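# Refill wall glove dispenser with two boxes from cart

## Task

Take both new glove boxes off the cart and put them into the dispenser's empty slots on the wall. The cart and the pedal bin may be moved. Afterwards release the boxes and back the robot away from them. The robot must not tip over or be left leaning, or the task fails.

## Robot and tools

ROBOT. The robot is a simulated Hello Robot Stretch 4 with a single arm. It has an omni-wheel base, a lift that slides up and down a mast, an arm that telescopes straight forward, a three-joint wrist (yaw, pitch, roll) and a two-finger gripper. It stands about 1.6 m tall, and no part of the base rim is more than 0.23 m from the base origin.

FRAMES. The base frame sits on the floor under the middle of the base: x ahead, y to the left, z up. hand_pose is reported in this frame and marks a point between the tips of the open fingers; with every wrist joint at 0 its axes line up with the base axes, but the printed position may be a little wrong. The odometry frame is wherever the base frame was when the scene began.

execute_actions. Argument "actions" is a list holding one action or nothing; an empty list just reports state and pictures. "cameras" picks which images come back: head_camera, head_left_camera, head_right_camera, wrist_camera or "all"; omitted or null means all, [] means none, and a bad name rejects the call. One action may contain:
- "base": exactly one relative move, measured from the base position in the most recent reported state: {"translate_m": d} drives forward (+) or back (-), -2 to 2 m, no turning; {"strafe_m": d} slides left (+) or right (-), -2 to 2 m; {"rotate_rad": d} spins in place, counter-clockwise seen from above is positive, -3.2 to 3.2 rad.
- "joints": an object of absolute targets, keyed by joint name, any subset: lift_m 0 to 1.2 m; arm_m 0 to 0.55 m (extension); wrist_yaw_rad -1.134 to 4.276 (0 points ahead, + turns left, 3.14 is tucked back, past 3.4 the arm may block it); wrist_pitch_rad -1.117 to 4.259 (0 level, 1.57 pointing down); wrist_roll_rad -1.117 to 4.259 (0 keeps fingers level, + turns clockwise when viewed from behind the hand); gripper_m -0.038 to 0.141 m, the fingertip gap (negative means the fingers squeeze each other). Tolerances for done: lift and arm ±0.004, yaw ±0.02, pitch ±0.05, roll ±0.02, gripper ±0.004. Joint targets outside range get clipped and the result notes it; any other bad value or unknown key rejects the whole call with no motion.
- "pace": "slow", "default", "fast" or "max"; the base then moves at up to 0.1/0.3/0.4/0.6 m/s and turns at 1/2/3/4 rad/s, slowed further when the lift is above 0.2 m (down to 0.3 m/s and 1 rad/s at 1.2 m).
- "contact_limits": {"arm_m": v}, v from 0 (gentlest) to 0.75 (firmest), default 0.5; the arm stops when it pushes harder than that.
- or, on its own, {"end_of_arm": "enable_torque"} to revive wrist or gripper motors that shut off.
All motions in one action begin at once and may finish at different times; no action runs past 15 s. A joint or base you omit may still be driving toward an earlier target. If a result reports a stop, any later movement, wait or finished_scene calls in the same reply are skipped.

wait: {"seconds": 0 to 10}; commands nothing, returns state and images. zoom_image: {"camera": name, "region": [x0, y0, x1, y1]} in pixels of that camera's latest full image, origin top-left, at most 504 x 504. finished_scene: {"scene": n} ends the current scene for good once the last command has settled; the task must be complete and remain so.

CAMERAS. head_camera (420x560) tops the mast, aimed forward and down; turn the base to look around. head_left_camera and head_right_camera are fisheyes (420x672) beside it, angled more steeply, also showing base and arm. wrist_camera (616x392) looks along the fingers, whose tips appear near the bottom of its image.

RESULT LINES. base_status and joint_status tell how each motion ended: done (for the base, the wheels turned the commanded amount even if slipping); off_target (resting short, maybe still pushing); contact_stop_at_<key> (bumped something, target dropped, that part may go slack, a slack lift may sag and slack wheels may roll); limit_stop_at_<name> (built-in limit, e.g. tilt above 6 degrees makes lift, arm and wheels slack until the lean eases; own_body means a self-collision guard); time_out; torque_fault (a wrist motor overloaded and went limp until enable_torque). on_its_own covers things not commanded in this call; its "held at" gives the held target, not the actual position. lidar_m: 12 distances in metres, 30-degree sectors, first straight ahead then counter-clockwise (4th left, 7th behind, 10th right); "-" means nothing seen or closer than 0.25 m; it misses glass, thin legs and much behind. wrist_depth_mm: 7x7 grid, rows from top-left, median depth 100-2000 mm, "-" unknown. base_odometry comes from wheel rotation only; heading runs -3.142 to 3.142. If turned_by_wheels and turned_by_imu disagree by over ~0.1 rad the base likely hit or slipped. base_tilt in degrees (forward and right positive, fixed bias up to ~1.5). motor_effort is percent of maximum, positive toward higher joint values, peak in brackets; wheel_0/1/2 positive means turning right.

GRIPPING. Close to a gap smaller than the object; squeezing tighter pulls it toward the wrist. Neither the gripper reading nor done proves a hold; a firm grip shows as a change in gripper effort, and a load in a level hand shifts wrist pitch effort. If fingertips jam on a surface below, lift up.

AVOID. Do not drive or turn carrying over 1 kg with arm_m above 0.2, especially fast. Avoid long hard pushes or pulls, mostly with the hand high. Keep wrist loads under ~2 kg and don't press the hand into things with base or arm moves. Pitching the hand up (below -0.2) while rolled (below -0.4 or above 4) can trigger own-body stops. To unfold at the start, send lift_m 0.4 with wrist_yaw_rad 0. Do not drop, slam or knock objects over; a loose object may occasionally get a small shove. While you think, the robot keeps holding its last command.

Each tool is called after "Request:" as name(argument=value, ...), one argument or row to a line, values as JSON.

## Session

Request:
execute_actions(
  actions=[],
)

Scene clock: 0.00 s.
base_odometry: x=+0.000 y=+0.000 heading=+0.000 (m, m, rad; odometry frame)
turned_by_wheels: +0.000 (rad since the last result)
turned_by_imu: +0.000 (rad since the last result)
base_tilt: forward=-0.9 right=+0.0 (deg)
lidar_m: 2.48 2.60 1.19 1.04 1.06 1.30 1.71 1.72 2.26 2.02 1.78 1.96
base_status: not commanded
joint_positions: lift_m=+0.134 arm_m=+0.001 wrist_yaw_rad=+3.138 wrist_pitch_rad=-0.001 wrist_roll_rad=-0.002 gripper_m=+0.057
joint_status: not commanded
motor_effort: lift_m=+19 arm_m=-1 wrist_yaw_rad=+0 wrist_pitch_rad=-8 wrist_roll_rad=+0 gripper_m=-4 wheel_0=+0 wheel_1=+0 wheel_2=+0 (%)
hand_pose: x=-0.1163 y=+0.0885 z=+0.3128 quat_wxyz=(+0.002, +0.000, -0.001, +1.000) (m; base frame)
wrist_depth_mm: - 145 249 - - - 1921 / - 111 144 - - - 1229 / - 115 143 - - - 1229 / - 132 167 - - - 1205 / 201 1808 1756 1983 - - 1255 / 220 1430 209 1336 195 1308 1182 / 218 854 798 135 842 788 842
pictures: head_camera, head_left_camera, head_right_camera, wrist_camera
Images, in order (width x height): head_camera 420x560, head_left_camera 420x672, head_right_camera 420x672, wrist_camera 616x392.

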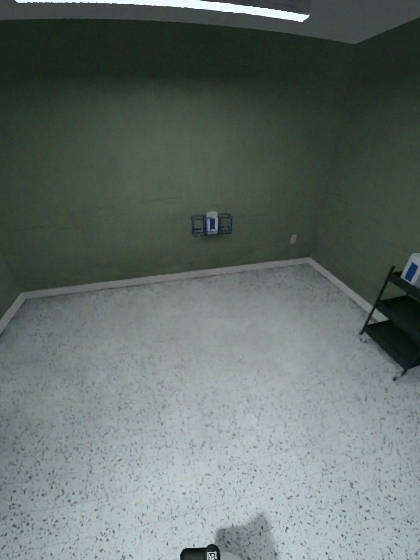

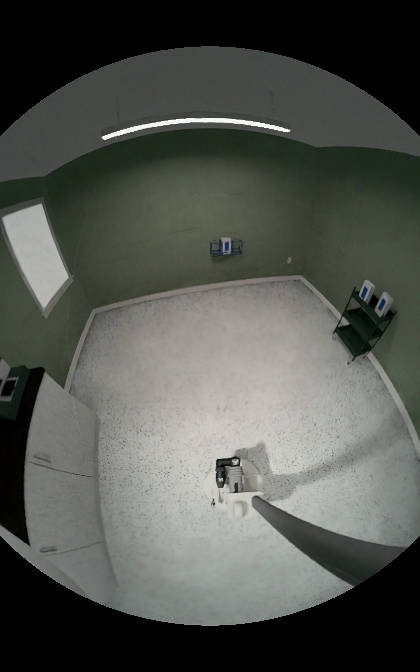

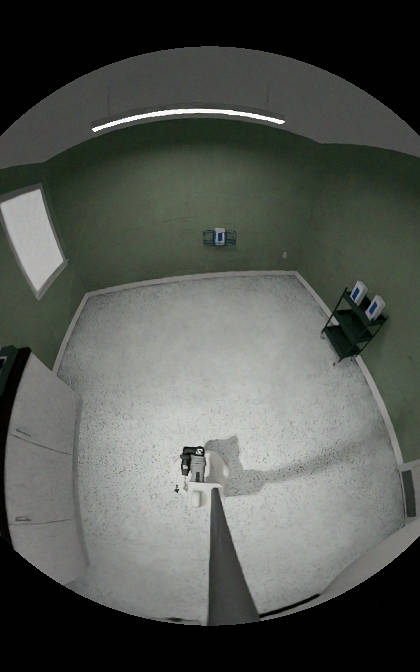

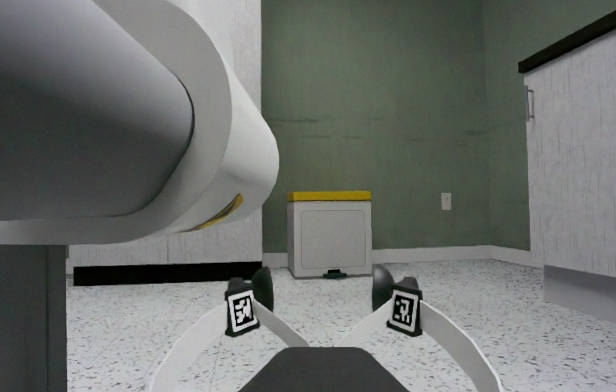

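Request:
execute_actions(
  actions=[
    {"base":{"rotate_rad":0.15},"joints":{"lift_m":0.9,"wrist_yaw_rad":0,"gripper_m":0.141}},
  ],
  cameras=[],
)

Request:
execute_actions(
  actions=[
    {"base":{"translate_m":1.2},"joints":{"lift_m":1.15,"wrist_pitch_rad":1.57},"pace":"fast"},
  ],
  cameras=["head_camera"],
)

Request:
execute_actions(
  actions=[
    {"base":{"rotate_rad":-1.57}},
  ],
)

Scene clock: 9.43 s.
base_odometry: x=+0.000 y=+0.000 heading=+0.149 (m, m, rad; odometry frame)
turned_by_wheels: +0.149 (rad since the last result)
turned_by_imu: +0.144 (rad since the last result)
base_tilt: forward=-0.9 right=+0.0 (deg)
lidar_m: 2.51 2.50 1.10 1.06 1.08 1.46 1.70 1.76 2.15 2.03 1.80 2.63
base_status: done
joint_positions: lift_m=+0.900 arm_m=+0.001 wrist_yaw_rad=+0.000 wrist_pitch_rad=-0.001 wrist_roll_rad=-0.002 gripper_m=+0.141
joint_status: all done
motor_effort: lift_m=+22(29) arm_m=-1(1) wrist_yaw_rad=-2(8) wrist_pitch_rad=-5(8) wrist_roll_rad=+0(0) gripper_m=-2(5) wheel_0=-4(12) wheel_1=-4(8) wheel_2=-3(8) (%)
hand_pose: x=+0.4604 y=-0.0873 z=+1.0781 quat_wxyz=(+1.000, -0.001, +0.000, +0.000) (m; base frame)
wrist_depth_mm: - - - - - - - / - - - - - - - / - - - - - - - / - - - - - - - / - - - - - - - / - - 218 - - 210 - / - - - 141 - - -
pictures: none
No camera images: the call's "cameras" was empty. Leave "cameras" out to get every camera's image.

Scene clock: 14.00 s.
base_odometry: x=+1.186 y=+0.179 heading=+0.150 (m, m, rad; odometry frame)
turned_by_wheels: +0.000 (rad since the last result)
turned_by_imu: -0.004 (rad since the last result)
base_tilt: forward=-0.9 right=+0.0 (deg)
lidar_m: 1.31 1.42 1.80 1.73 1.22 1.52 2.95 2.94 2.09 1.56 2.05 1.35
base_status: done
joint_positions: lift_m=+1.150 arm_m=+0.001 wrist_yaw_rad=+0.000 wrist_pitch_rad=+1.570 wrist_roll_rad=-0.002 gripper_m=+0.141
joint_status: all done
motor_effort: lift_m=+22(24) arm_m=-1(1) wrist_yaw_rad=+1(1) wrist_pitch_rad=-1(7) wrist_roll_rad=-1(1) gripper_m=-1(1) wheel_0=+3(6) wheel_1=+3(9) wheel_2=-1(12) (%)
hand_pose: x=+0.1721 y=-0.0874 z=+1.0395 quat_wxyz=(+0.707, -0.001, +0.707, +0.001) (m; base frame)
wrist_depth_mm: 1336 1336 1281 1281 1308 1308 1229 / 1308 1281 1336 1281 1281 1281 1255 / 1336 1308 1336 1281 1281 1255 1281 / 1308 1308 1336 1281 1308 1281 1281 / 1308 1308 1281 1060 1281 1255 1255 / 1308 1308 219 1060 1255 203 1229 / 1281 1308 1281 141 1255 1255 1255
pictures: head_camera
Images, in order (width x height): head_camera 420x560.

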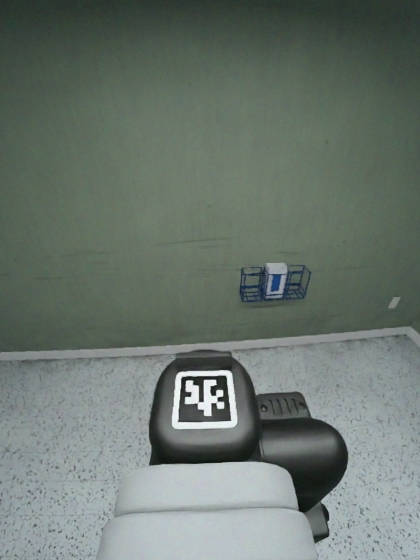

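Scene clock: 16.67 s.
base_odometry: x=+1.186 y=+0.179 heading=-1.420 (m, m, rad; odometry frame)
turned_by_wheels: -1.569 (rad since the last result)
turned_by_imu: -1.550 (rad since the last result)
base_tilt: forward=-0.9 right=+0.0 (deg)
lidar_m: 1.55 2.04 1.34 1.31 1.42 1.81 1.74 1.24 1.58 2.90 2.92 1.63
base_status: done
joint_positions: lift_m=+1.150 arm_m=+0.001 wrist_yaw_rad=+0.000 wrist_pitch_rad=+1.570 wrist_roll_rad=-0.002 gripper_m=+0.141
joint_status: not commanded
motor_effort: lift_m=+22(21) arm_m=-1(1) wrist_yaw_rad=+0(1) wrist_pitch_rad=-1(1) wrist_roll_rad=+1(0) gripper_m=-3(1) wheel_0=+3(10) wheel_1=+4(9) wheel_2=+3(7) (%)
hand_pose: x=+0.1721 y=-0.0874 z=+1.0395 quat_wxyz=(+0.707, -0.001, +0.707, +0.001) (m; base frame)
wrist_depth_mm: 1336 1308 1336 1336 1281 1255 1308 / 1336 1308 1308 1281 1308 1255 1255 / 1308 1308 1308 1308 1308 1255 1229 / 1336 1281 1308 1308 1281 1281 1255 / 1336 1281 1308 1060 1281 1255 1255 / 1308 1308 220 1042 1255 204 1255 / 1255 1281 1281 141 1255 1229 1229
pictures: head_camera, head_left_camera, head_right_camera, wrist_camera
Images, in order (width x height): head_camera 420x560, head_left_camera 420x672, head_right_camera 420x672, wrist_camera 616x392.

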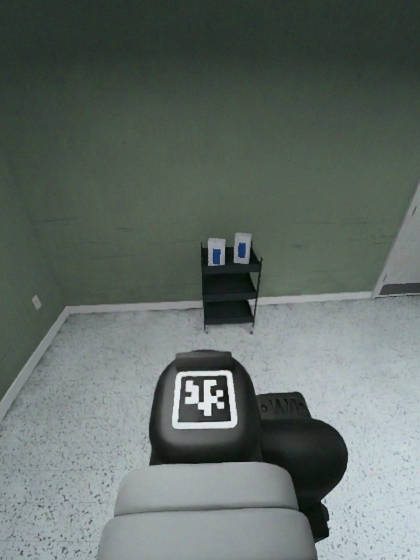

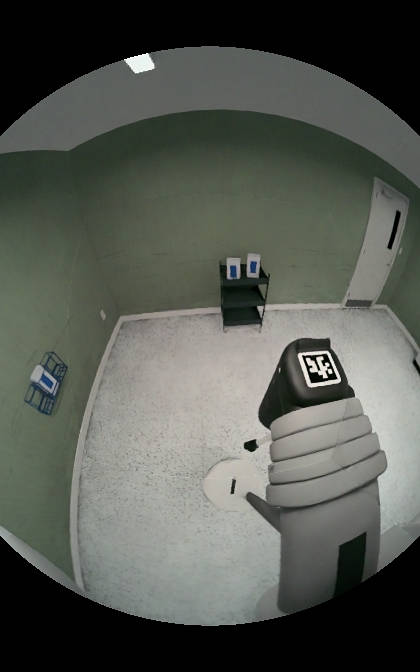

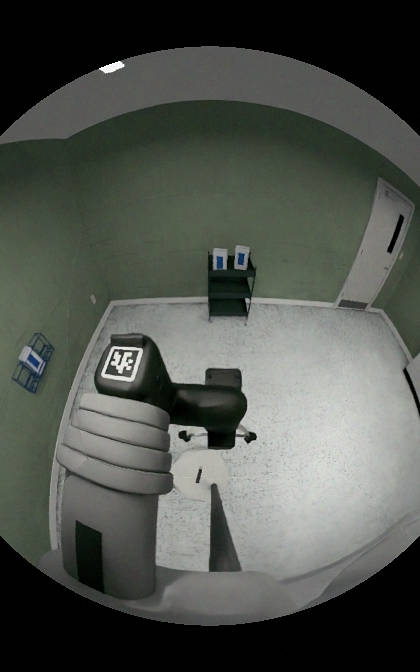

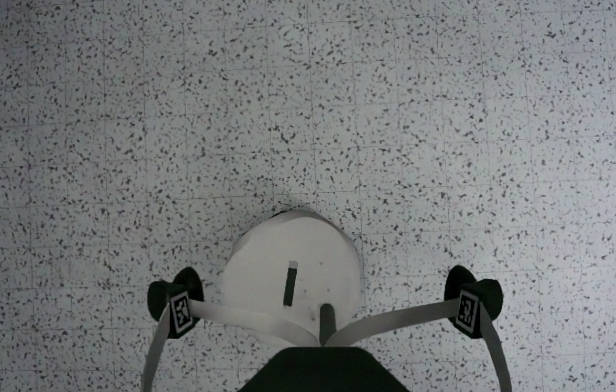

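Request:
execute_actions(
  actions=[
    {"base":{"rotate_rad":0.07},"joints":{"lift_m":0.66,"wrist_pitch_rad":0}},
  ],
  cameras=[],
)

Request:
execute_actions(
  actions=[
    {"base":{"translate_m":0.75},"pace":"fast"},
  ],
  cameras=["head_camera","wrist_camera"],
)

Scene clock: 22.23 s.
base_odometry: x=+1.186 y=+0.179 heading=-1.350 (m, m, rad; odometry frame)
turned_by_wheels: +0.069 (rad since the last result)
turned_by_imu: +0.066 (rad since the last result)
base_tilt: forward=-0.9 right=+0.0 (deg)
lidar_m: 1.55 1.93 1.32 1.34 1.45 1.79 1.65 1.20 1.67 2.90 2.71 1.61
base_status: done
joint_positions: lift_m=+0.660 arm_m=+0.001 wrist_yaw_rad=+0.000 wrist_pitch_rad=+0.002 wrist_roll_rad=-0.002 gripper_m=+0.141
joint_status: all done
motor_effort: lift_m=+14(21) arm_m=-1(1) wrist_yaw_rad=+0(2) wrist_pitch_rad=-7(12) wrist_roll_rad=+0(0) gripper_m=-2(3) wheel_0=-4(6) wheel_1=-3(7) wheel_2=-4(7) (%)
hand_pose: x=+0.4603 y=-0.0874 z=+0.8378 quat_wxyz=(+1.000, -0.001, +0.001, +0.000) (m; base frame)
wrist_depth_mm: 1921 1863 1863 1863 1863 1863 1708 / 1921 1863 1921 1808 1708 1808 1708 / 1863 1921 1863 1808 1808 1756 1756 / 1863 1863 1808 1808 1808 1756 1756 / 1863 1921 1808 1756 1430 1756 1661 / 1863 1808 219 1863 1661 210 1756 / 1808 1863 1808 141 1756 1661 1708
pictures: none
No camera images: the call's "cameras" was empty. Leave "cameras" out to get every camera's image.

Scene clock: 25.43 s.
base_odometry: x=+1.351 y=-0.553 heading=-1.350 (m, m, rad; odometry frame)
turned_by_wheels: +0.000 (rad since the last result)
turned_by_imu: -0.003 (rad since the last result)
base_tilt: forward=-0.9 right=+0.0 (deg)
lidar_m: 0.81 1.30 1.42 1.25 1.32 2.02 1.96 1.99 2.77 2.93 1.70 0.86
base_status: done
joint_positions: lift_m=+0.660 arm_m=+0.001 wrist_yaw_rad=+0.000 wrist_pitch_rad=+0.002 wrist_roll_rad=-0.002 gripper_m=+0.141
joint_status: not commanded
motor_effort: lift_m=+15(15) arm_m=-1(1) wrist_yaw_rad=+0(0) wrist_pitch_rad=-8(8) wrist_roll_rad=+1(1) gripper_m=-3(2) wheel_0=+2(4) wheel_1=+2(10) wheel_2=+1(14) (%)
hand_pose: x=+0.4603 y=-0.0874 z=+0.8378 quat_wxyz=(+1.000, -0.001, +0.001, +0.000) (m; base frame)
wrist_depth_mm: 1078 1098 1078 1042 1025 1025 976 / 1098 1078 1060 1042 1008 1008 1008 / 1098 1098 1078 1042 1025 1008 1008 / 1098 1078 1078 1042 1008 1008 976 / 1078 1098 1060 1042 640 715 976 / 1118 1078 219 1042 591 208 580 / 1098 1060 1060 141 904 917 991
pictures: head_camera, wrist_camera
Images, in order (width x height): head_camera 420x560, wrist_camera 616x392.

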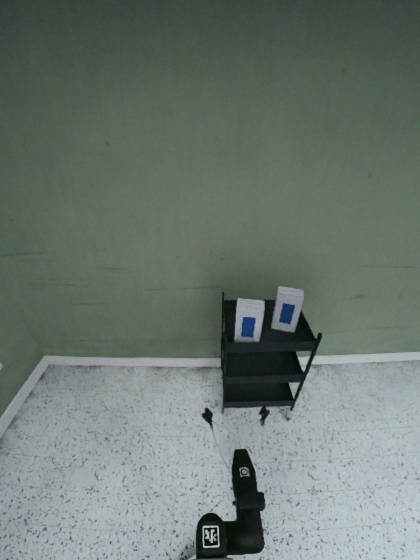

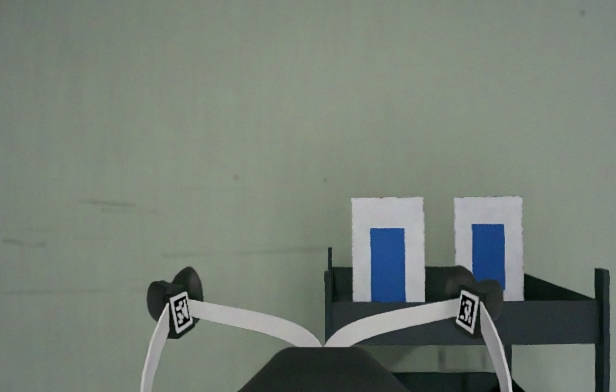

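Request:
execute_actions(
  actions=[
    {"base":{"strafe_m":-0.105},"joints":{"arm_m":0.3}},
  ],
  cameras=["wrist_camera"],
)

Scene clock: 30.87 s.
base_odometry: x=+1.248 y=-0.576 heading=-1.350 (m, m, rad; odometry frame)
turned_by_wheels: +0.000 (rad since the last result)
turned_by_imu: -0.002 (rad since the last result)
base_tilt: forward=-0.8 right=+0.0 (deg)
lidar_m: 0.81 1.30 1.54 1.36 1.44 2.16 1.94 1.98 2.78 2.81 1.73 0.86
base_status: done
joint_positions: lift_m=+0.660 arm_m=+0.299 wrist_yaw_rad=+0.000 wrist_pitch_rad=+0.002 wrist_roll_rad=-0.002 gripper_m=+0.141
joint_status: all done
motor_effort: lift_m=+15(15) arm_m=+4(5) wrist_yaw_rad=-1(1) wrist_pitch_rad=-5(9) wrist_roll_rad=+1(1) gripper_m=-2(4) wheel_0=+1(13) wheel_1=-3(12) wheel_2=+0(2) (%)
hand_pose: x=+0.7586 y=-0.0874 z=+0.8379 quat_wxyz=(+1.000, -0.001, +0.001, +0.000) (m; base frame)
wrist_depth_mm: 788 768 750 732 723 707 699 / 778 750 741 732 723 707 707 / 759 759 741 715 723 715 699 / 759 759 732 362 715 452 683 / 768 750 732 355 340 439 415 / 759 750 219 351 336 209 415 / 759 750 732 141 445 436 415
pictures: wrist_camera
Images, in order (width x height): wrist_camera 616x392.

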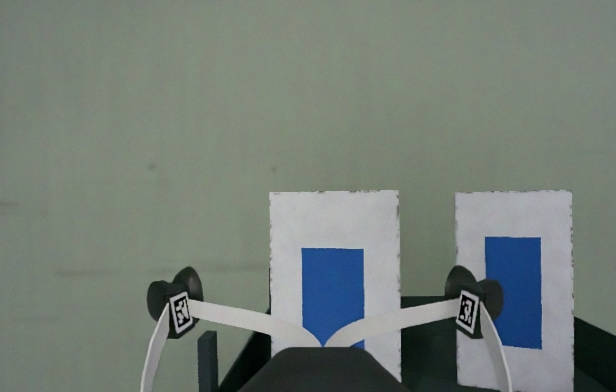

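Request:
execute_actions(
  actions=[
    {"base":{"strafe_m":-0.008},"joints":{"arm_m":0.435},"pace":"slow"},
  ],
  cameras=["wrist_camera"],
)

Scene clock: 35.30 s.
base_odometry: x=+1.241 y=-0.578 heading=-1.350 (m, m, rad; odometry frame)
turned_by_wheels: +0.000 (rad since the last result)
turned_by_imu: -0.002 (rad since the last result)
base_tilt: forward=-0.8 right=+0.0 (deg)
lidar_m: 0.81 1.28 1.52 1.37 1.45 2.21 1.93 1.99 2.78 2.82 1.70 0.84
base_status: done
joint_positions: lift_m=+0.660 arm_m=+0.434 wrist_yaw_rad=+0.000 wrist_pitch_rad=+0.002 wrist_roll_rad=-0.002 gripper_m=+0.141
joint_status: all done
motor_effort: lift_m=+15(15) arm_m=+5(6) wrist_yaw_rad=+0(0) wrist_pitch_rad=-6(7) wrist_roll_rad=+0(0) gripper_m=-1(2) wheel_0=+5(10) wheel_1=-4(7) wheel_2=+0(1) (%)
hand_pose: x=+0.8936 y=-0.0874 z=+0.8379 quat_wxyz=(+1.000, -0.001, +0.001, +0.000) (m; base frame)
wrist_depth_mm: 627 621 609 597 580 569 564 / 627 609 603 597 585 564 564 / 621 615 597 597 574 574 564 / 621 615 597 219 206 569 306 / 627 609 591 216 203 569 300 / 621 603 218 213 200 211 301 / 615 609 597 141 201 455 298
pictures: wrist_camera
Images, in order (width x height): wrist_camera 616x392.

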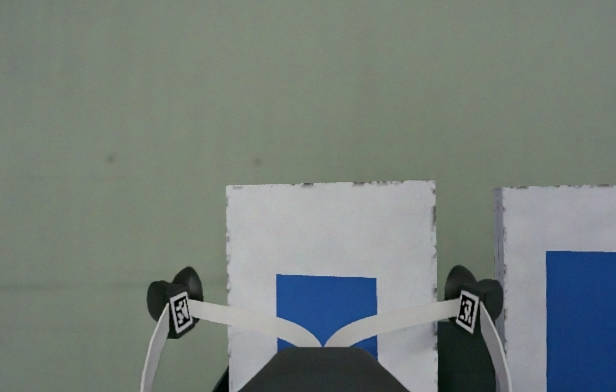

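Request:
execute_actions(
  actions=[
    {"base":{"strafe_m":-0.005},"joints":{"arm_m":0.442},"pace":"slow"},
  ],
  cameras=[],
)

Request:
execute_actions(
  actions=[
    {"joints":{"gripper_m":0.07}},
  ],
  cameras=["wrist_camera"],
)

Request:
execute_actions(
  actions=[
    {"joints":{"lift_m":0.85},"pace":"slow"},
  ],
  cameras=["wrist_camera","head_camera"],
)

Scene clock: 40.13 s.
base_odometry: x=+1.236 y=-0.579 heading=-1.350 (m, m, rad; odometry frame)
turned_by_wheels: +0.000 (rad since the last result)
turned_by_imu: -0.002 (rad since the last result)
base_tilt: forward=-0.9 right=+0.0 (deg)
lidar_m: 0.81 1.29 1.52 1.39 1.46 2.18 1.95 1.99 2.77 2.81 1.71 0.83
base_status: done
joint_positions: lift_m=+0.660 arm_m=+0.441 wrist_yaw_rad=+0.000 wrist_pitch_rad=+0.002 wrist_roll_rad=-0.002 gripper_m=+0.141
joint_status: all done
motor_effort: lift_m=+15(15) arm_m=+5(5) wrist_yaw_rad=-1(0) wrist_pitch_rad=-8(5) wrist_roll_rad=-1(0) gripper_m=-3(1) wheel_0=+4(7) wheel_1=-5(7) wheel_2=+0(1) (%)
hand_pose: x=+0.9006 y=-0.0874 z=+0.8379 quat_wxyz=(+1.000, -0.001, +0.001, +0.000) (m; base frame)
wrist_depth_mm: 621 603 609 580 574 569 559 / 621 609 603 585 580 574 559 / 615 615 597 585 580 559 559 / 609 603 597 211 200 559 300 / 609 603 221 208 198 559 294 / 609 597 216 205 194 211 293 / 597 597 221 141 195 455 291
pictures: none
No camera images: the call's "cameras" was empty. Leave "cameras" out to get every camera's image.

Scene clock: 41.87 s.
base_odometry: x=+1.236 y=-0.579 heading=-1.350 (m, m, rad; odometry frame)
turned_by_wheels: +0.000 (rad since the last result)
turned_by_imu: -0.001 (rad since the last result)
base_tilt: forward=-0.8 right=+0.0 (deg)
lidar_m: 0.78 1.28 1.53 1.38 1.46 2.18 1.93 1.99 2.80 2.80 1.71 0.84
base_status: not commanded
joint_positions: lift_m=+0.660 arm_m=+0.441 wrist_yaw_rad=+0.000 wrist_pitch_rad=+0.002 wrist_roll_rad=-0.002 gripper_m=+0.071
joint_status: all done
motor_effort: lift_m=+15(15) arm_m=+4(5) wrist_yaw_rad=+0(1) wrist_pitch_rad=-5(7) wrist_roll_rad=+1(1) gripper_m=-31(29) wheel_0=+4(4) wheel_1=-5(5) wheel_2=+0(0) (%)
hand_pose: x=+0.9007 y=-0.0874 z=+0.8380 quat_wxyz=(+1.000, -0.001, +0.001, +0.000) (m; base frame)
wrist_depth_mm: 627 615 597 597 574 564 559 / 621 609 597 585 580 569 554 / 615 609 597 585 569 569 549 / 615 609 206 195 183 559 300 / 609 597 204 194 183 559 294 / 615 603 202 194 184 183 294 / 603 591 209 126 182 445 287
pictures: wrist_camera
Images, in order (width x height): wrist_camera 616x392.

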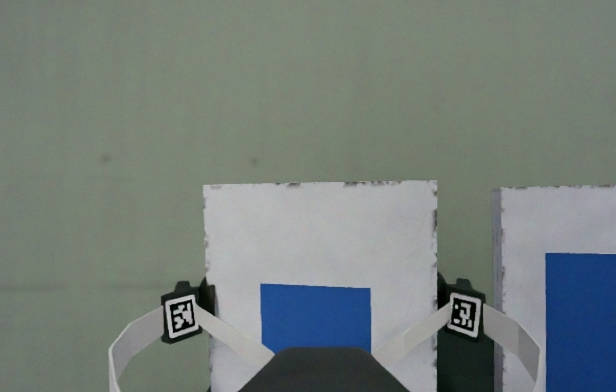

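Scene clock: 44.17 s.
base_odometry: x=+1.236 y=-0.579 heading=-1.350 (m, m, rad; odometry frame)
turned_by_wheels: +0.000 (rad since the last result)
turned_by_imu: -0.001 (rad since the last result)
base_tilt: forward=-0.8 right=+0.0 (deg)
lidar_m: 0.79 1.26 1.51 1.38 1.47 2.17 1.92 1.96 2.76 2.80 1.70 0.86
base_status: not commanded
joint_positions: lift_m=+0.849 arm_m=+0.441 wrist_yaw_rad=+0.000 wrist_pitch_rad=+0.009 wrist_roll_rad=-0.002 gripper_m=+0.071
joint_status: all done
on_its_own: wrist_pitch_rad is at rest, and its effort (-25) is outside its rest range (-23 to +23)
motor_effort: lift_m=+25(30) arm_m=+4(4) wrist_yaw_rad=-1(1) wrist_pitch_rad=-25(27) wrist_roll_rad=+0(1) gripper_m=-30(30) wheel_0=+4(4) wheel_1=-5(5) wheel_2=+0(0) (%)
hand_pose: x=+0.9006 y=-0.0874 z=+1.0251 quat_wxyz=(+1.000, -0.001, +0.004, +0.000) (m; base frame)
wrist_depth_mm: 603 603 597 585 574 559 559 / 615 603 597 580 574 564 554 / 603 597 591 574 580 559 554 / 615 603 210 198 187 559 554 / 609 603 207 196 185 559 559 / 615 603 202 195 183 183 559 / 609 603 206 126 179 554 544
pictures: head_camera, wrist_camera
Images, in order (width x height): head_camera 420x560, wrist_camera 616x392.

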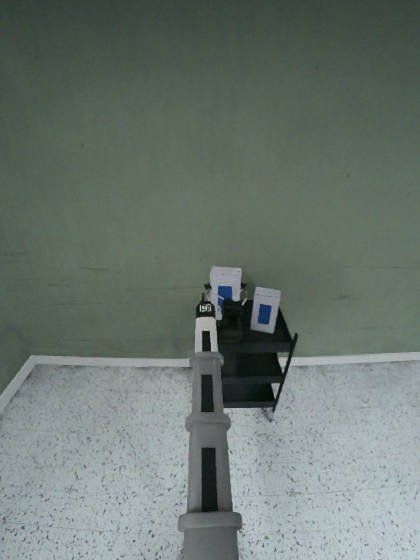

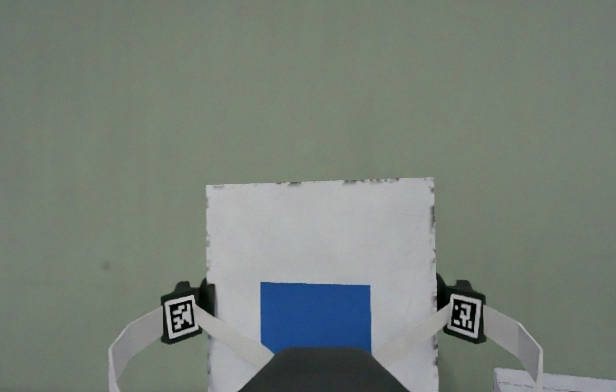

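Request:
execute_actions(
  actions=[
    {"joints":{"arm_m":0.05,"lift_m":0.95,"wrist_yaw_rad":0.1},"pace":"slow"},
  ],
  cameras=[],
)

Request:
execute_actions(
  actions=[
    {"base":{"rotate_rad":1.57},"pace":"slow"},
  ],
  cameras=["head_camera","wrist_camera"],
)

Scene clock: 52.80 s.
base_odometry: x=+1.236 y=-0.579 heading=-1.350 (m, m, rad; odometry frame)
turned_by_wheels: +0.000 (rad since the last result)
turned_by_imu: -0.003 (rad since the last result)
base_tilt: forward=-0.8 right=+0.0 (deg)
lidar_m: 0.46 1.27 1.52 1.36 1.47 2.18 1.93 1.99 2.77 2.80 1.73 0.84
base_status: not commanded
joint_positions: lift_m=+0.949 arm_m=+0.051 wrist_yaw_rad=+0.100 wrist_pitch_rad=+0.009 wrist_roll_rad=-0.002 gripper_m=+0.071
joint_status: all done
on_its_own: wrist_pitch_rad is at rest, and its effort (-27) is outside its rest range (-23 to +23)
motor_effort: lift_m=+25(31) arm_m=-4(5) wrist_yaw_rad=+0(6) wrist_pitch_rad=-27(26) wrist_roll_rad=+0(1) gripper_m=-29(29) wheel_0=+3(4) wheel_1=-4(5) wheel_2=+0(0) (%)
hand_pose: x=+0.5175 y=-0.0582 z=+1.1252 quat_wxyz=(+0.999, -0.001, +0.004, +0.050) (m; base frame)
wrist_depth_mm: 1160 1078 1025 976 946 931 878 / 1118 1078 1008 976 960 904 878 / 1138 1098 1042 1008 946 904 878 / 1138 1078 210 198 187 904 866 / 1118 1078 208 196 186 904 891 / 1138 1060 201 195 184 183 878 / 1098 1060 206 126 180 634 866
pictures: none
No camera images: the call's "cameras" was empty. Leave "cameras" out to get every camera's image.

Scene clock: 55.67 s.
base_odometry: x=+1.236 y=-0.579 heading=+0.219 (m, m, rad; odometry frame)
turned_by_wheels: +1.569 (rad since the last result)
turned_by_imu: +1.547 (rad since the last result)
base_tilt: forward=-0.8 right=+0.1 (deg)
lidar_m: 0.45 1.48 2.16 1.90 1.95 2.76 2.80 1.71 0.85 0.81 1.27 1.53
base_status: done
joint_positions: lift_m=+0.950 arm_m=+0.051 wrist_yaw_rad=+0.100 wrist_pitch_rad=+0.009 wrist_roll_rad=-0.002 gripper_m=+0.071
joint_status: not commanded
on_its_own: wrist_pitch_rad is at rest, and its effort (-26) is outside its rest range (-23 to +23)
motor_effort: lift_m=+24(25) arm_m=-4(5) wrist_yaw_rad=-1(2) wrist_pitch_rad=-26(25) wrist_roll_rad=+1(1) gripper_m=-29(30) wheel_0=-5(6) wheel_1=-3(9) wheel_2=-3(7) (%)
hand_pose: x=+0.5175 y=-0.0581 z=+1.1252 quat_wxyz=(+0.999, -0.001, +0.004, +0.050) (m; base frame)
wrist_depth_mm: 1430 1336 1308 1229 1182 1182 1138 / 1397 1366 1308 1229 1205 1138 1118 / 1397 1308 1308 1229 1205 1138 1138 / 1366 1336 211 199 188 1118 1138 / 1397 1366 207 196 185 1138 1098 / 1397 1336 202 195 184 183 1098 / 1430 1366 205 126 180 1118 1098
pictures: head_camera, wrist_camera
Images, in order (width x height): head_camera 420x560, wrist_camera 616x392.

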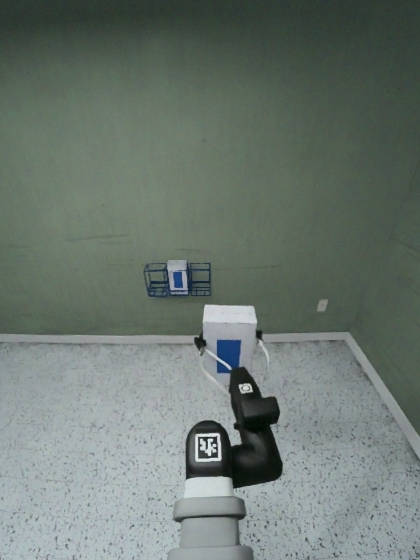

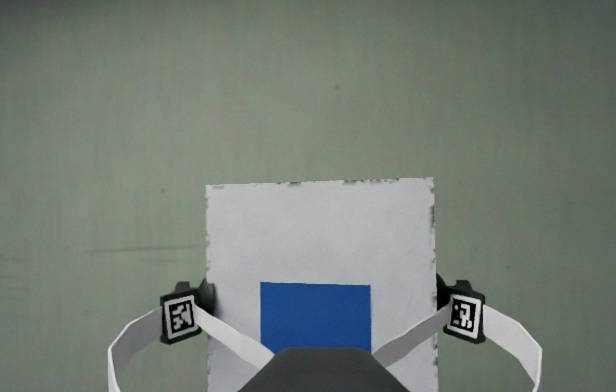

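Request:
execute_actions(
  actions=[
    {"base":{"strafe_m":0.12}},
  ],
  cameras=[],
)

Request:
execute_actions(
  actions=[
    {"base":{"translate_m":0.6},"joints":{"lift_m":0.8}},
  ],
  cameras=["head_camera"],
)

Request:
zoom_image(
  camera="head_camera",
  region=[140, 270, 280, 400],
)

Scene clock: 59.87 s.
base_odometry: x=+1.210 y=-0.462 heading=+0.219 (m, m, rad; odometry frame)
turned_by_wheels: +0.000 (rad since the last result)
turned_by_imu: -0.002 (rad since the last result)
base_tilt: forward=-0.9 right=+0.0 (deg)
lidar_m: 0.46 1.54 2.13 1.78 1.84 2.56 2.82 1.88 0.97 0.91 1.41 1.53
base_status: done
joint_positions: lift_m=+0.950 arm_m=+0.051 wrist_yaw_rad=+0.100 wrist_pitch_rad=+0.009 wrist_roll_rad=-0.002 gripper_m=+0.071
joint_status: not commanded
on_its_own: wrist_pitch_rad is at rest, and its effort (-27) is outside its rest range (-23 to +23)
motor_effort: lift_m=+24(25) arm_m=-5(5) wrist_yaw_rad=-1(1) wrist_pitch_rad=-27(28) wrist_roll_rad=+0(0) gripper_m=-30(29) wheel_0=-4(12) wheel_1=+3(11) wheel_2=+0(3) (%)
hand_pose: x=+0.5175 y=-0.0582 z=+1.1252 quat_wxyz=(+0.999, -0.001, +0.004, +0.050) (m; base frame)
wrist_depth_mm: 1430 1366 1308 1229 1205 1160 1098 / 1397 1397 1336 1255 1182 1160 1118 / 1430 1397 1308 1255 1182 1182 1138 / 1397 1366 211 198 187 1138 1138 / 1366 1336 206 196 186 1118 1138 / 1430 1366 202 195 185 183 1118 / 1397 1336 206 126 180 1138 1118
pictures: none
No camera images: the call's "cameras" was empty. Leave "cameras" out to get every camera's image.

Scene clock: 63.37 s.
base_odometry: x=+1.796 y=-0.331 heading=+0.219 (m, m, rad; odometry frame)
turned_by_wheels: +0.000 (rad since the last result)
turned_by_imu: -0.003 (rad since the last result)
base_tilt: forward=-0.9 right=+0.0 (deg)
lidar_m: 0.46 0.84 1.28 2.31 2.01 2.55 3.44 1.33 1.09 1.35 1.28 0.92
base_status: done
joint_positions: lift_m=+0.800 arm_m=+0.051 wrist_yaw_rad=+0.100 wrist_pitch_rad=+0.009 wrist_roll_rad=-0.002 gripper_m=+0.071
joint_status: all done
on_its_own: wrist_pitch_rad is at rest, and its effort (-26) is outside its rest range (-23 to +23)
motor_effort: lift_m=+17(23) arm_m=-4(5) wrist_yaw_rad=+0(0) wrist_pitch_rad=-26(26) wrist_roll_rad=+1(0) gripper_m=-27(32) wheel_0=+2(6) wheel_1=+4(8) wheel_2=-1(10) (%)
hand_pose: x=+0.5174 y=-0.0582 z=+0.9758 quat_wxyz=(+0.999, -0.001, +0.004, +0.050) (m; base frame)
wrist_depth_mm: 707 691 654 627 609 585 564 / 715 676 647 627 603 580 574 / 715 683 654 634 603 585 564 / 715 683 209 197 188 580 564 / 707 668 208 196 186 580 564 / 707 683 201 194 184 184 559 / 715 676 206 126 179 574 559
pictures: head_camera
Images, in order (width x height): head_camera 420x560.

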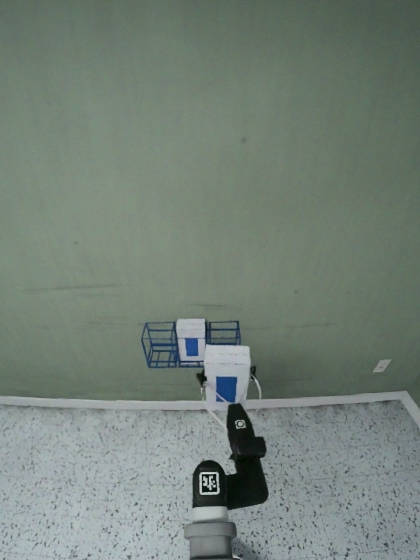

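Region (140, 270, 280, 400) of head_camera's 420x560 image, scaled by 3.600, with more detail than that image has; it fills the top 468 rows of this view, and the rest is white.

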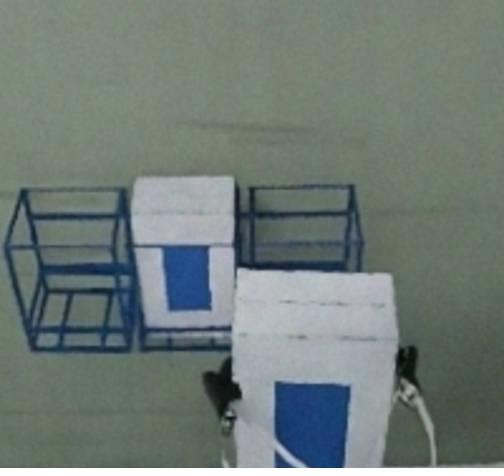

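Request:
execute_actions(
  actions=[
    {"joints":{"lift_m":0.92},"pace":"slow"},
  ],
  cameras=[],
)

Request:
execute_actions(
  actions=[
    {"joints":{"arm_m":0.39},"pace":"slow"},
  ],
  cameras=["head_camera"],
)

Request:
execute_actions(
  actions=[
    {"joints":{"lift_m":0.84},"pace":"slow"},
  ],
  cameras=["head_camera"],
)

Request:
zoom_image(
  camera="head_camera",
  region=[140, 250, 280, 380],
)

Scene clock: 69.17 s.
base_odometry: x=+1.796 y=-0.331 heading=+0.219 (m, m, rad; odometry frame)
turned_by_wheels: +0.000 (rad since the last result)
turned_by_imu: -0.002 (rad since the last result)
base_tilt: forward=-0.8 right=+0.0 (deg)
lidar_m: 0.45 0.81 1.31 2.34 2.00 2.54 3.45 1.35 1.09 1.34 1.27 0.90
base_status: not commanded
joint_positions: lift_m=+0.919 arm_m=+0.051 wrist_yaw_rad=+0.100 wrist_pitch_rad=+0.009 wrist_roll_rad=-0.002 gripper_m=+0.071
joint_status: all done
on_its_own: wrist_pitch_rad is at rest, and its effort (-27) is outside its rest range (-23 to +23)
motor_effort: lift_m=+24(22) arm_m=-4(4) wrist_yaw_rad=+0(0) wrist_pitch_rad=-27(30) wrist_roll_rad=+1(1) gripper_m=-30(32) wheel_0=+2(2) wheel_1=+4(4) wheel_2=+0(0) (%)
hand_pose: x=+0.5174 y=-0.0582 z=+1.0951 quat_wxyz=(+0.999, -0.001, +0.004, +0.050) (m; base frame)
wrist_depth_mm: 715 683 654 634 603 585 564 / 715 683 661 627 603 574 564 / 715 691 647 634 603 580 564 / 707 683 209 198 187 580 559 / 707 683 206 196 185 580 564 / 715 683 202 195 184 184 564 / 707 668 205 126 180 574 554
pictures: none
No camera images: the call's "cameras" was empty. Leave "cameras" out to get every camera's image.

Scene clock: 73.83 s.
base_odometry: x=+1.796 y=-0.331 heading=+0.219 (m, m, rad; odometry frame)
turned_by_wheels: +0.000 (rad since the last result)
turned_by_imu: -0.002 (rad since the last result)
base_tilt: forward=-0.9 right=+0.0 (deg)
lidar_m: 0.78 0.82 1.30 2.33 2.01 2.55 3.47 1.36 1.09 1.35 1.24 0.92
base_status: not commanded
joint_positions: lift_m=+0.919 arm_m=+0.389 wrist_yaw_rad=+0.100 wrist_pitch_rad=+0.009 wrist_roll_rad=-0.002 gripper_m=+0.071
joint_status: all done
on_its_own: wrist_pitch_rad is at rest, and its effort (-26) is outside its rest range (-23 to +23)
motor_effort: lift_m=+25(25) arm_m=+5(5) wrist_yaw_rad=+0(1) wrist_pitch_rad=-26(26) wrist_roll_rad=+0(0) gripper_m=-31(31) wheel_0=+2(2) wheel_1=+4(3) wheel_2=+0(0) (%)
hand_pose: x=+0.8558 y=-0.0582 z=+1.0951 quat_wxyz=(+0.999, -0.001, +0.004, +0.050) (m; base frame)
wrist_depth_mm: 319 304 293 281 270 259 253 / 319 306 291 281 271 260 253 / 315 301 293 281 271 259 254 / 317 303 211 198 188 259 253 / 315 304 206 196 186 259 252 / 315 304 202 194 183 184 252 / 317 297 206 126 179 259 250
pictures: head_camera
Images, in order (width x height): head_camera 420x560.

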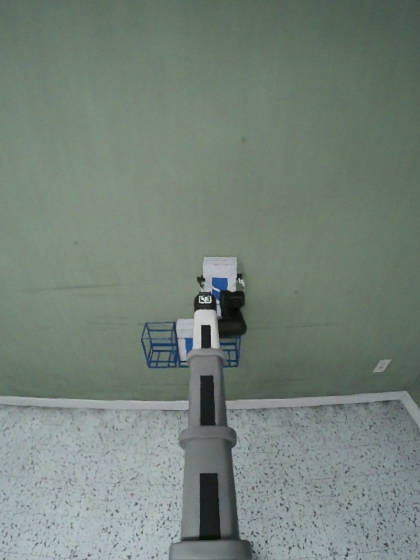

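Scene clock: 75.37 s.
base_odometry: x=+1.796 y=-0.331 heading=+0.219 (m, m, rad; odometry frame)
turned_by_wheels: +0.000 (rad since the last result)
turned_by_imu: -0.001 (rad since the last result)
base_tilt: forward=-0.9 right=+0.0 (deg)
lidar_m: 0.78 0.79 1.30 2.31 2.01 2.53 3.45 1.34 1.10 1.35 1.25 0.93
base_status: not commanded
joint_positions: lift_m=+0.840 arm_m=+0.389 wrist_yaw_rad=+0.100 wrist_pitch_rad=+0.009 wrist_roll_rad=-0.002 gripper_m=+0.071
joint_status: all done
on_its_own: wrist_pitch_rad is at rest, and its effort (-24) is outside its rest range (-23 to +23)
motor_effort: lift_m=+17(23) arm_m=+5(5) wrist_yaw_rad=+0(0) wrist_pitch_rad=-24(26) wrist_roll_rad=+1(1) gripper_m=-30(28) wheel_0=+2(2) wheel_1=+4(3) wheel_2=+0(0) (%)
hand_pose: x=+0.8558 y=-0.0582 z=+1.0158 quat_wxyz=(+0.999, -0.001, +0.004, +0.050) (m; base frame)
wrist_depth_mm: 319 304 291 281 270 260 253 / 319 304 293 281 271 262 253 / 317 303 290 282 271 259 252 / 319 304 209 199 189 259 252 / 315 303 207 196 185 259 252 / 317 303 202 195 183 184 252 / 319 298 205 126 179 258 250
pictures: head_camera
Images, in order (width x height): head_camera 420x560.

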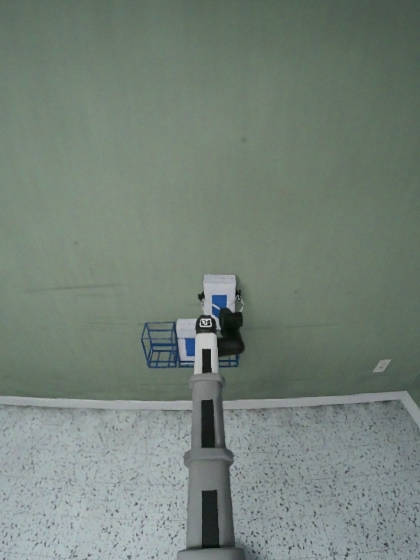

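Region (140, 250, 280, 380) of head_camera's 420x560 image, scaled by 3.600, with more detail than that image has; it fills the top 468 rows of this view, and the rest is white.

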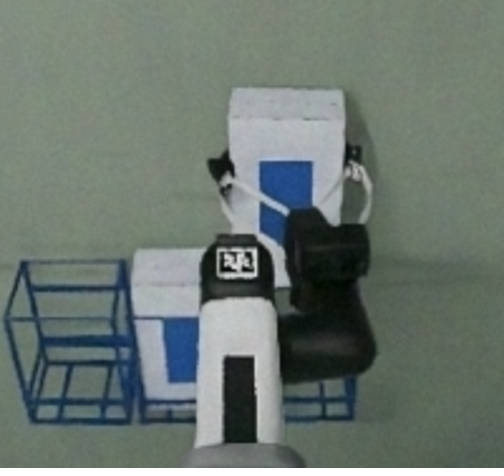

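Request:
execute_actions(
  actions=[
    {"base":{"strafe_m":-0.024},"pace":"slow"},
  ],
  cameras=[],
)

Request:
execute_actions(
  actions=[
    {"joints":{"lift_m":0.79},"pace":"slow"},
  ],
  cameras=["head_camera","head_right_camera"],
)

Request:
zoom_image(
  camera="head_camera",
  region=[140, 250, 280, 380],
)

Request:
zoom_image(
  camera="head_right_camera",
  region=[150, 260, 270, 370],
)

Scene clock: 80.03 s.
base_odometry: x=+1.801 y=-0.355 heading=+0.219 (m, m, rad; odometry frame)
turned_by_wheels: +0.000 (rad since the last result)
turned_by_imu: -0.002 (rad since the last result)
base_tilt: forward=-0.9 right=+0.0 (deg)
lidar_m: 0.77 0.83 1.27 2.34 2.03 2.59 3.46 1.32 1.06 1.33 1.25 0.92
base_status: done
joint_positions: lift_m=+0.840 arm_m=+0.389 wrist_yaw_rad=+0.100 wrist_pitch_rad=+0.009 wrist_roll_rad=-0.002 gripper_m=+0.071
joint_status: not commanded
on_its_own: wrist_pitch_rad is at rest, and its effort (-26) is outside its rest range (-23 to +23)
motor_effort: lift_m=+17(17) arm_m=+5(5) wrist_yaw_rad=+0(0) wrist_pitch_rad=-26(25) wrist_roll_rad=+0(0) gripper_m=-29(29) wheel_0=+6(8) wheel_1=-5(7) wheel_2=+0(1) (%)
hand_pose: x=+0.8558 y=-0.0582 z=+1.0158 quat_wxyz=(+0.999, -0.001, +0.004, +0.050) (m; base frame)
wrist_depth_mm: 317 304 291 281 270 260 253 / 315 304 291 279 270 260 250 / 317 303 291 279 270 259 252 / 317 304 211 198 189 259 252 / 314 301 208 196 186 258 253 / 315 300 203 193 184 183 251 / 317 300 205 126 179 256 249
pictures: none
No camera images: the call's "cameras" was empty. Leave "cameras" out to get every camera's image.

Scene clock: 81.33 s.
base_odometry: x=+1.801 y=-0.355 heading=+0.219 (m, m, rad; odometry frame)
turned_by_wheels: +0.000 (rad since the last result)
turned_by_imu: -0.001 (rad since the last result)
base_tilt: forward=-0.8 right=+0.0 (deg)
lidar_m: 0.76 0.82 1.32 2.34 2.02 2.58 3.45 1.31 1.07 1.32 1.24 0.91
base_status: not commanded
joint_positions: lift_m=+0.790 arm_m=+0.389 wrist_yaw_rad=+0.100 wrist_pitch_rad=+0.009 wrist_roll_rad=-0.002 gripper_m=+0.071
joint_status: all done
on_its_own: wrist_pitch_rad is at rest, and its effort (-25) is outside its rest range (-23 to +23)
motor_effort: lift_m=+16(20) arm_m=+5(5) wrist_yaw_rad=+0(1) wrist_pitch_rad=-25(27) wrist_roll_rad=+0(1) gripper_m=-27(29) wheel_0=+6(6) wheel_1=-4(5) wheel_2=+0(0) (%)
hand_pose: x=+0.8559 y=-0.0582 z=+0.9658 quat_wxyz=(+0.999, -0.001, +0.004, +0.050) (m; base frame)
wrist_depth_mm: 317 304 291 279 268 259 252 / 319 304 291 281 272 260 252 / 317 303 290 281 270 258 252 / 317 301 211 198 187 260 252 / 315 303 207 196 185 259 250 / 315 301 202 195 183 184 251 / 315 298 205 126 180 259 248
pictures: head_camera, head_right_camera
Images, in order (width x height): head_camera 420x560, head_right_camera 420x672.

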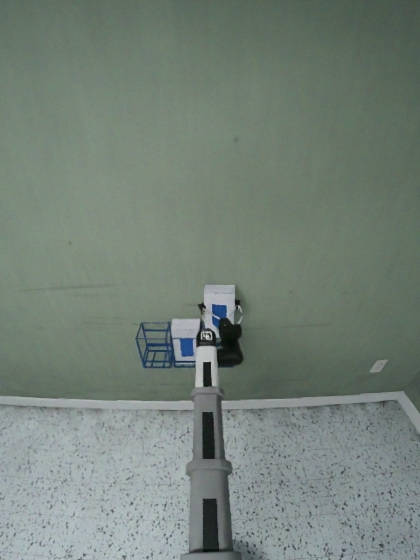

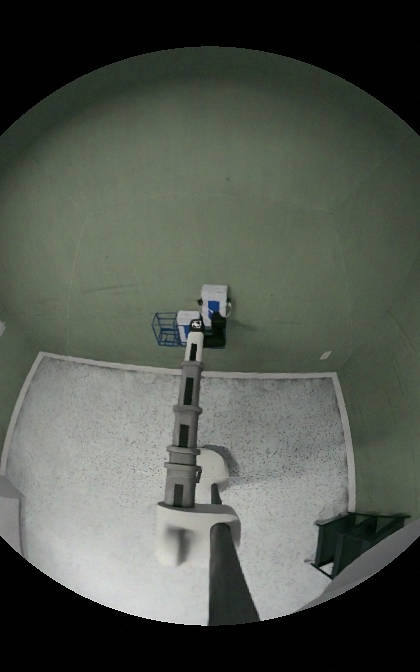

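Region (140, 250, 280, 380) of head_camera's 420x560 image, scaled by 3.600, with more detail than that image has; it fills the top 468 rows of this view, and the rest is white.

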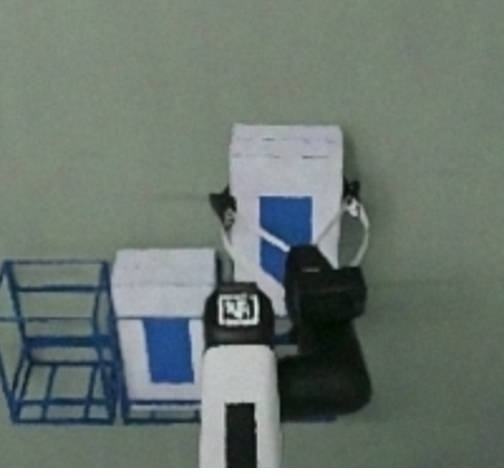

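Region (150, 260, 270, 370) of head_right_camera's 420x672 image, scaled by 4.200, with more detail than that image has; it fills the top 462 rows of this view, and the rest is white.

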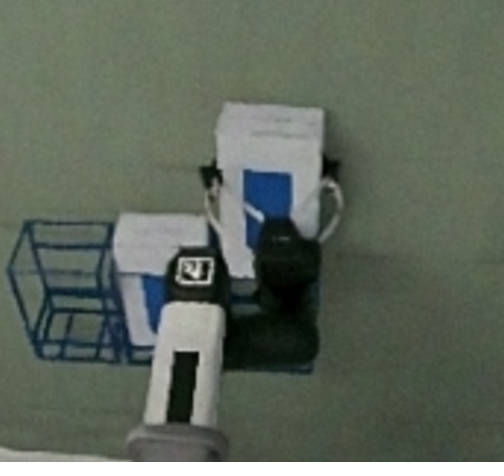

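Request:
execute_actions(
  actions=[
    {"base":{"strafe_m":0.009},"pace":"slow"},
  ],
  cameras=[],
)

Request:
execute_actions(
  actions=[
    {"joints":{"lift_m":0.76},"pace":"slow"},
  ],
  cameras=["head_camera"],
)

Request:
zoom_image(
  camera="head_camera",
  region=[140, 250, 280, 380],
)

Scene clock: 85.03 s.
base_odometry: x=+1.799 y=-0.346 heading=+0.219 (m, m, rad; odometry frame)
turned_by_wheels: -0.001 (rad since the last result)
turned_by_imu: -0.002 (rad since the last result)
base_tilt: forward=-0.8 right=+0.0 (deg)
lidar_m: 0.76 0.83 1.26 2.34 2.04 2.55 3.46 1.31 1.08 1.32 1.25 0.91
base_status: done
joint_positions: lift_m=+0.790 arm_m=+0.389 wrist_yaw_rad=+0.095 wrist_pitch_rad=+0.008 wrist_roll_rad=-0.004 gripper_m=+0.071
joint_status: not commanded
on_its_own: wrist_pitch_rad is at rest, and its effort (-26) is outside its rest range (-23 to +23)
motor_effort: lift_m=+17(17) arm_m=+5(5) wrist_yaw_rad=+13(13) wrist_pitch_rad=-26(27) wrist_roll_rad=+6(5) gripper_m=-29(29) wheel_0=-9(6) wheel_1=+2(6) wheel_2=+0(1) (%)
hand_pose: x=+0.8556 y=-0.0595 z=+0.9659 quat_wxyz=(+0.999, -0.002, +0.004, +0.048) (m; base frame)
wrist_depth_mm: 315 303 293 281 271 260 254 / 317 303 293 279 271 260 255 / 315 304 290 279 272 260 254 / 312 303 289 199 188 262 254 / 315 301 209 196 186 260 254 / 314 301 203 195 183 185 251 / 312 298 205 128 180 259 251
pictures: none
No camera images: the call's "cameras" was empty. Leave "cameras" out to get every camera's image.

Scene clock: 86.10 s.
base_odometry: x=+1.799 y=-0.346 heading=+0.219 (m, m, rad; odometry frame)
turned_by_wheels: +0.000 (rad since the last result)
turned_by_imu: +0.000 (rad since the last result)
base_tilt: forward=-0.8 right=+0.1 (deg)
lidar_m: 0.76 0.82 1.29 2.34 2.00 2.56 3.49 1.31 1.06 1.31 1.25 0.92
base_status: not commanded
joint_positions: lift_m=+0.760 arm_m=+0.389 wrist_yaw_rad=+0.095 wrist_pitch_rad=+0.007 wrist_roll_rad=-0.004 gripper_m=+0.071
joint_status: all done
on_its_own: wrist_yaw_rad is at rest, and its effort (+15) is outside its rest range (-13 to +13)
motor_effort: lift_m=+16(16) arm_m=+4(5) wrist_yaw_rad=+15(15) wrist_pitch_rad=-20(27) wrist_roll_rad=+6(6) gripper_m=-32(28) wheel_0=-9(9) wheel_1=+2(2) wheel_2=+0(0) (%)
hand_pose: x=+0.8556 y=-0.0597 z=+0.9363 quat_wxyz=(+0.999, -0.002, +0.004, +0.047) (m; base frame)
wrist_depth_mm: 317 306 291 283 271 262 254 / 315 304 294 281 271 260 254 / 317 303 291 281 271 260 255 / 314 303 290 200 189 260 253 / 314 301 208 197 186 260 252 / 312 301 202 194 184 185 255 / 312 297 206 128 178 259 250
pictures: head_camera
Images, in order (width x height): head_camera 420x560.

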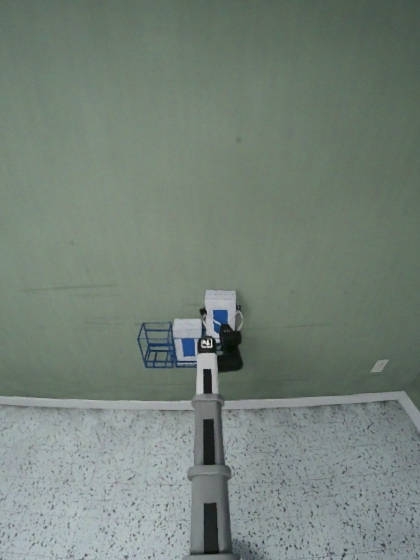

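Region (140, 250, 280, 380) of head_camera's 420x560 image, scaled by 3.600, with more detail than that image has; it fills the top 468 rows of this view, and the rest is white.

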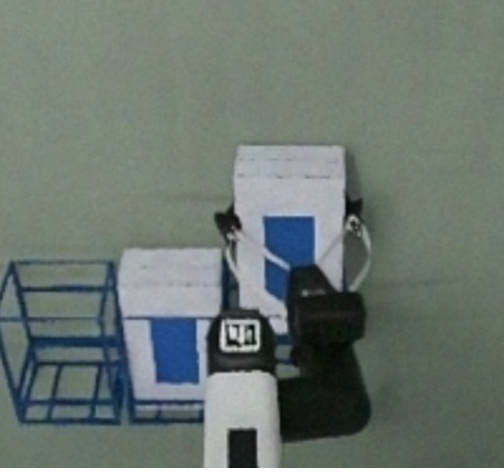

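Request:
execute_actions(
  actions=[
    {"base":{"strafe_m":-0.01},"pace":"slow"},
  ],
  cameras=[],
)

Request:
execute_actions(
  actions=[
    {"joints":{"lift_m":0.71,"wrist_yaw_rad":0.1},"pace":"slow"},
  ],
  cameras=["head_camera"],
)

Request:
zoom_image(
  camera="head_camera",
  region=[140, 250, 280, 380],
)

Scene clock: 88.97 s.
base_odometry: x=+1.801 y=-0.356 heading=+0.219 (m, m, rad; odometry frame)
turned_by_wheels: +0.000 (rad since the last result)
turned_by_imu: -0.001 (rad since the last result)
base_tilt: forward=-0.8 right=+0.0 (deg)
lidar_m: 0.74 0.82 1.30 2.37 2.03 2.59 3.48 1.33 1.04 1.33 1.24 0.88
base_status: done
joint_positions: lift_m=+0.760 arm_m=+0.389 wrist_yaw_rad=+0.100 wrist_pitch_rad=+0.009 wrist_roll_rad=-0.002 gripper_m=+0.071
joint_status: not commanded
on_its_own: wrist_pitch_rad is at rest, and its effort (-24) is outside its rest range (-23 to +23)
motor_effort: lift_m=+16(16) arm_m=+5(5) wrist_yaw_rad=+1(15) wrist_pitch_rad=-24(25) wrist_roll_rad=+1(5) gripper_m=-31(29) wheel_0=+5(11) wheel_1=-4(7) wheel_2=+0(1) (%)
hand_pose: x=+0.8559 y=-0.0582 z=+0.9359 quat_wxyz=(+0.999, -0.001, +0.004, +0.050) (m; base frame)
wrist_depth_mm: 317 304 291 282 270 259 253 / 317 304 291 281 271 260 253 / 314 304 291 279 268 260 252 / 315 303 211 198 188 259 250 / 315 303 207 196 186 259 251 / 317 303 202 194 184 184 251 / 315 301 205 126 179 257 250
pictures: none
No camera images: the call's "cameras" was empty. Leave "cameras" out to get every camera's image.

Scene clock: 90.27 s.
base_odometry: x=+1.801 y=-0.356 heading=+0.219 (m, m, rad; odometry frame)
turned_by_wheels: +0.000 (rad since the last result)
turned_by_imu: -0.001 (rad since the last result)
base_tilt: forward=-0.8 right=+0.0 (deg)
lidar_m: 0.75 0.83 1.28 2.36 2.00 2.58 3.46 1.31 1.06 1.33 1.23 0.94
base_status: not commanded
joint_positions: lift_m=+0.710 arm_m=+0.389 wrist_yaw_rad=+0.100 wrist_pitch_rad=+0.009 wrist_roll_rad=-0.002 gripper_m=+0.071
joint_status: all done
on_its_own: wrist_pitch_rad is at rest, and its effort (-28) is outside its rest range (-23 to +23)
motor_effort: lift_m=+17(17) arm_m=+5(4) wrist_yaw_rad=+0(1) wrist_pitch_rad=-28(27) wrist_roll_rad=+1(0) gripper_m=-25(31) wheel_0=+5(5) wheel_1=-4(3) wheel_2=+0(0) (%)
hand_pose: x=+0.8559 y=-0.0582 z=+0.8859 quat_wxyz=(+0.999, -0.001, +0.004, +0.050) (m; base frame)
wrist_depth_mm: 317 304 293 279 270 259 252 / 317 301 291 277 270 260 252 / 317 304 290 279 270 259 253 / 315 304 210 198 188 262 252 / 314 303 208 195 186 259 252 / 315 300 202 195 185 183 252 / 227 211 205 126 180 258 249
pictures: head_camera
Images, in order (width x height): head_camera 420x560.

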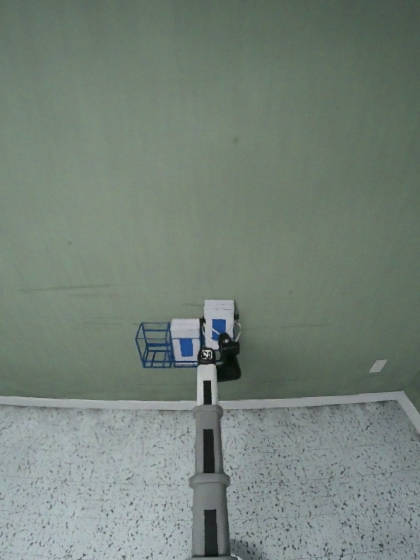

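Region (140, 250, 280, 380) of head_camera's 420x560 image, scaled by 3.600, with more detail than that image has; it fills the top 468 rows of this view, and the rest is white.

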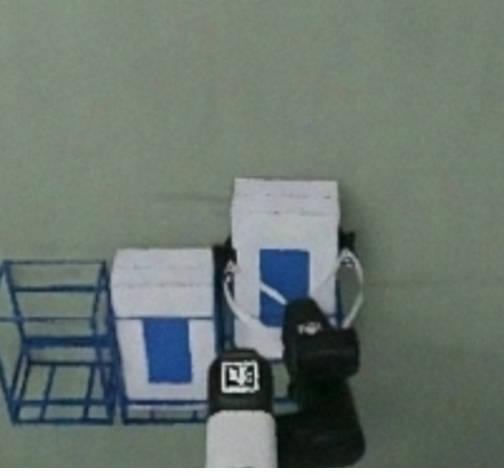

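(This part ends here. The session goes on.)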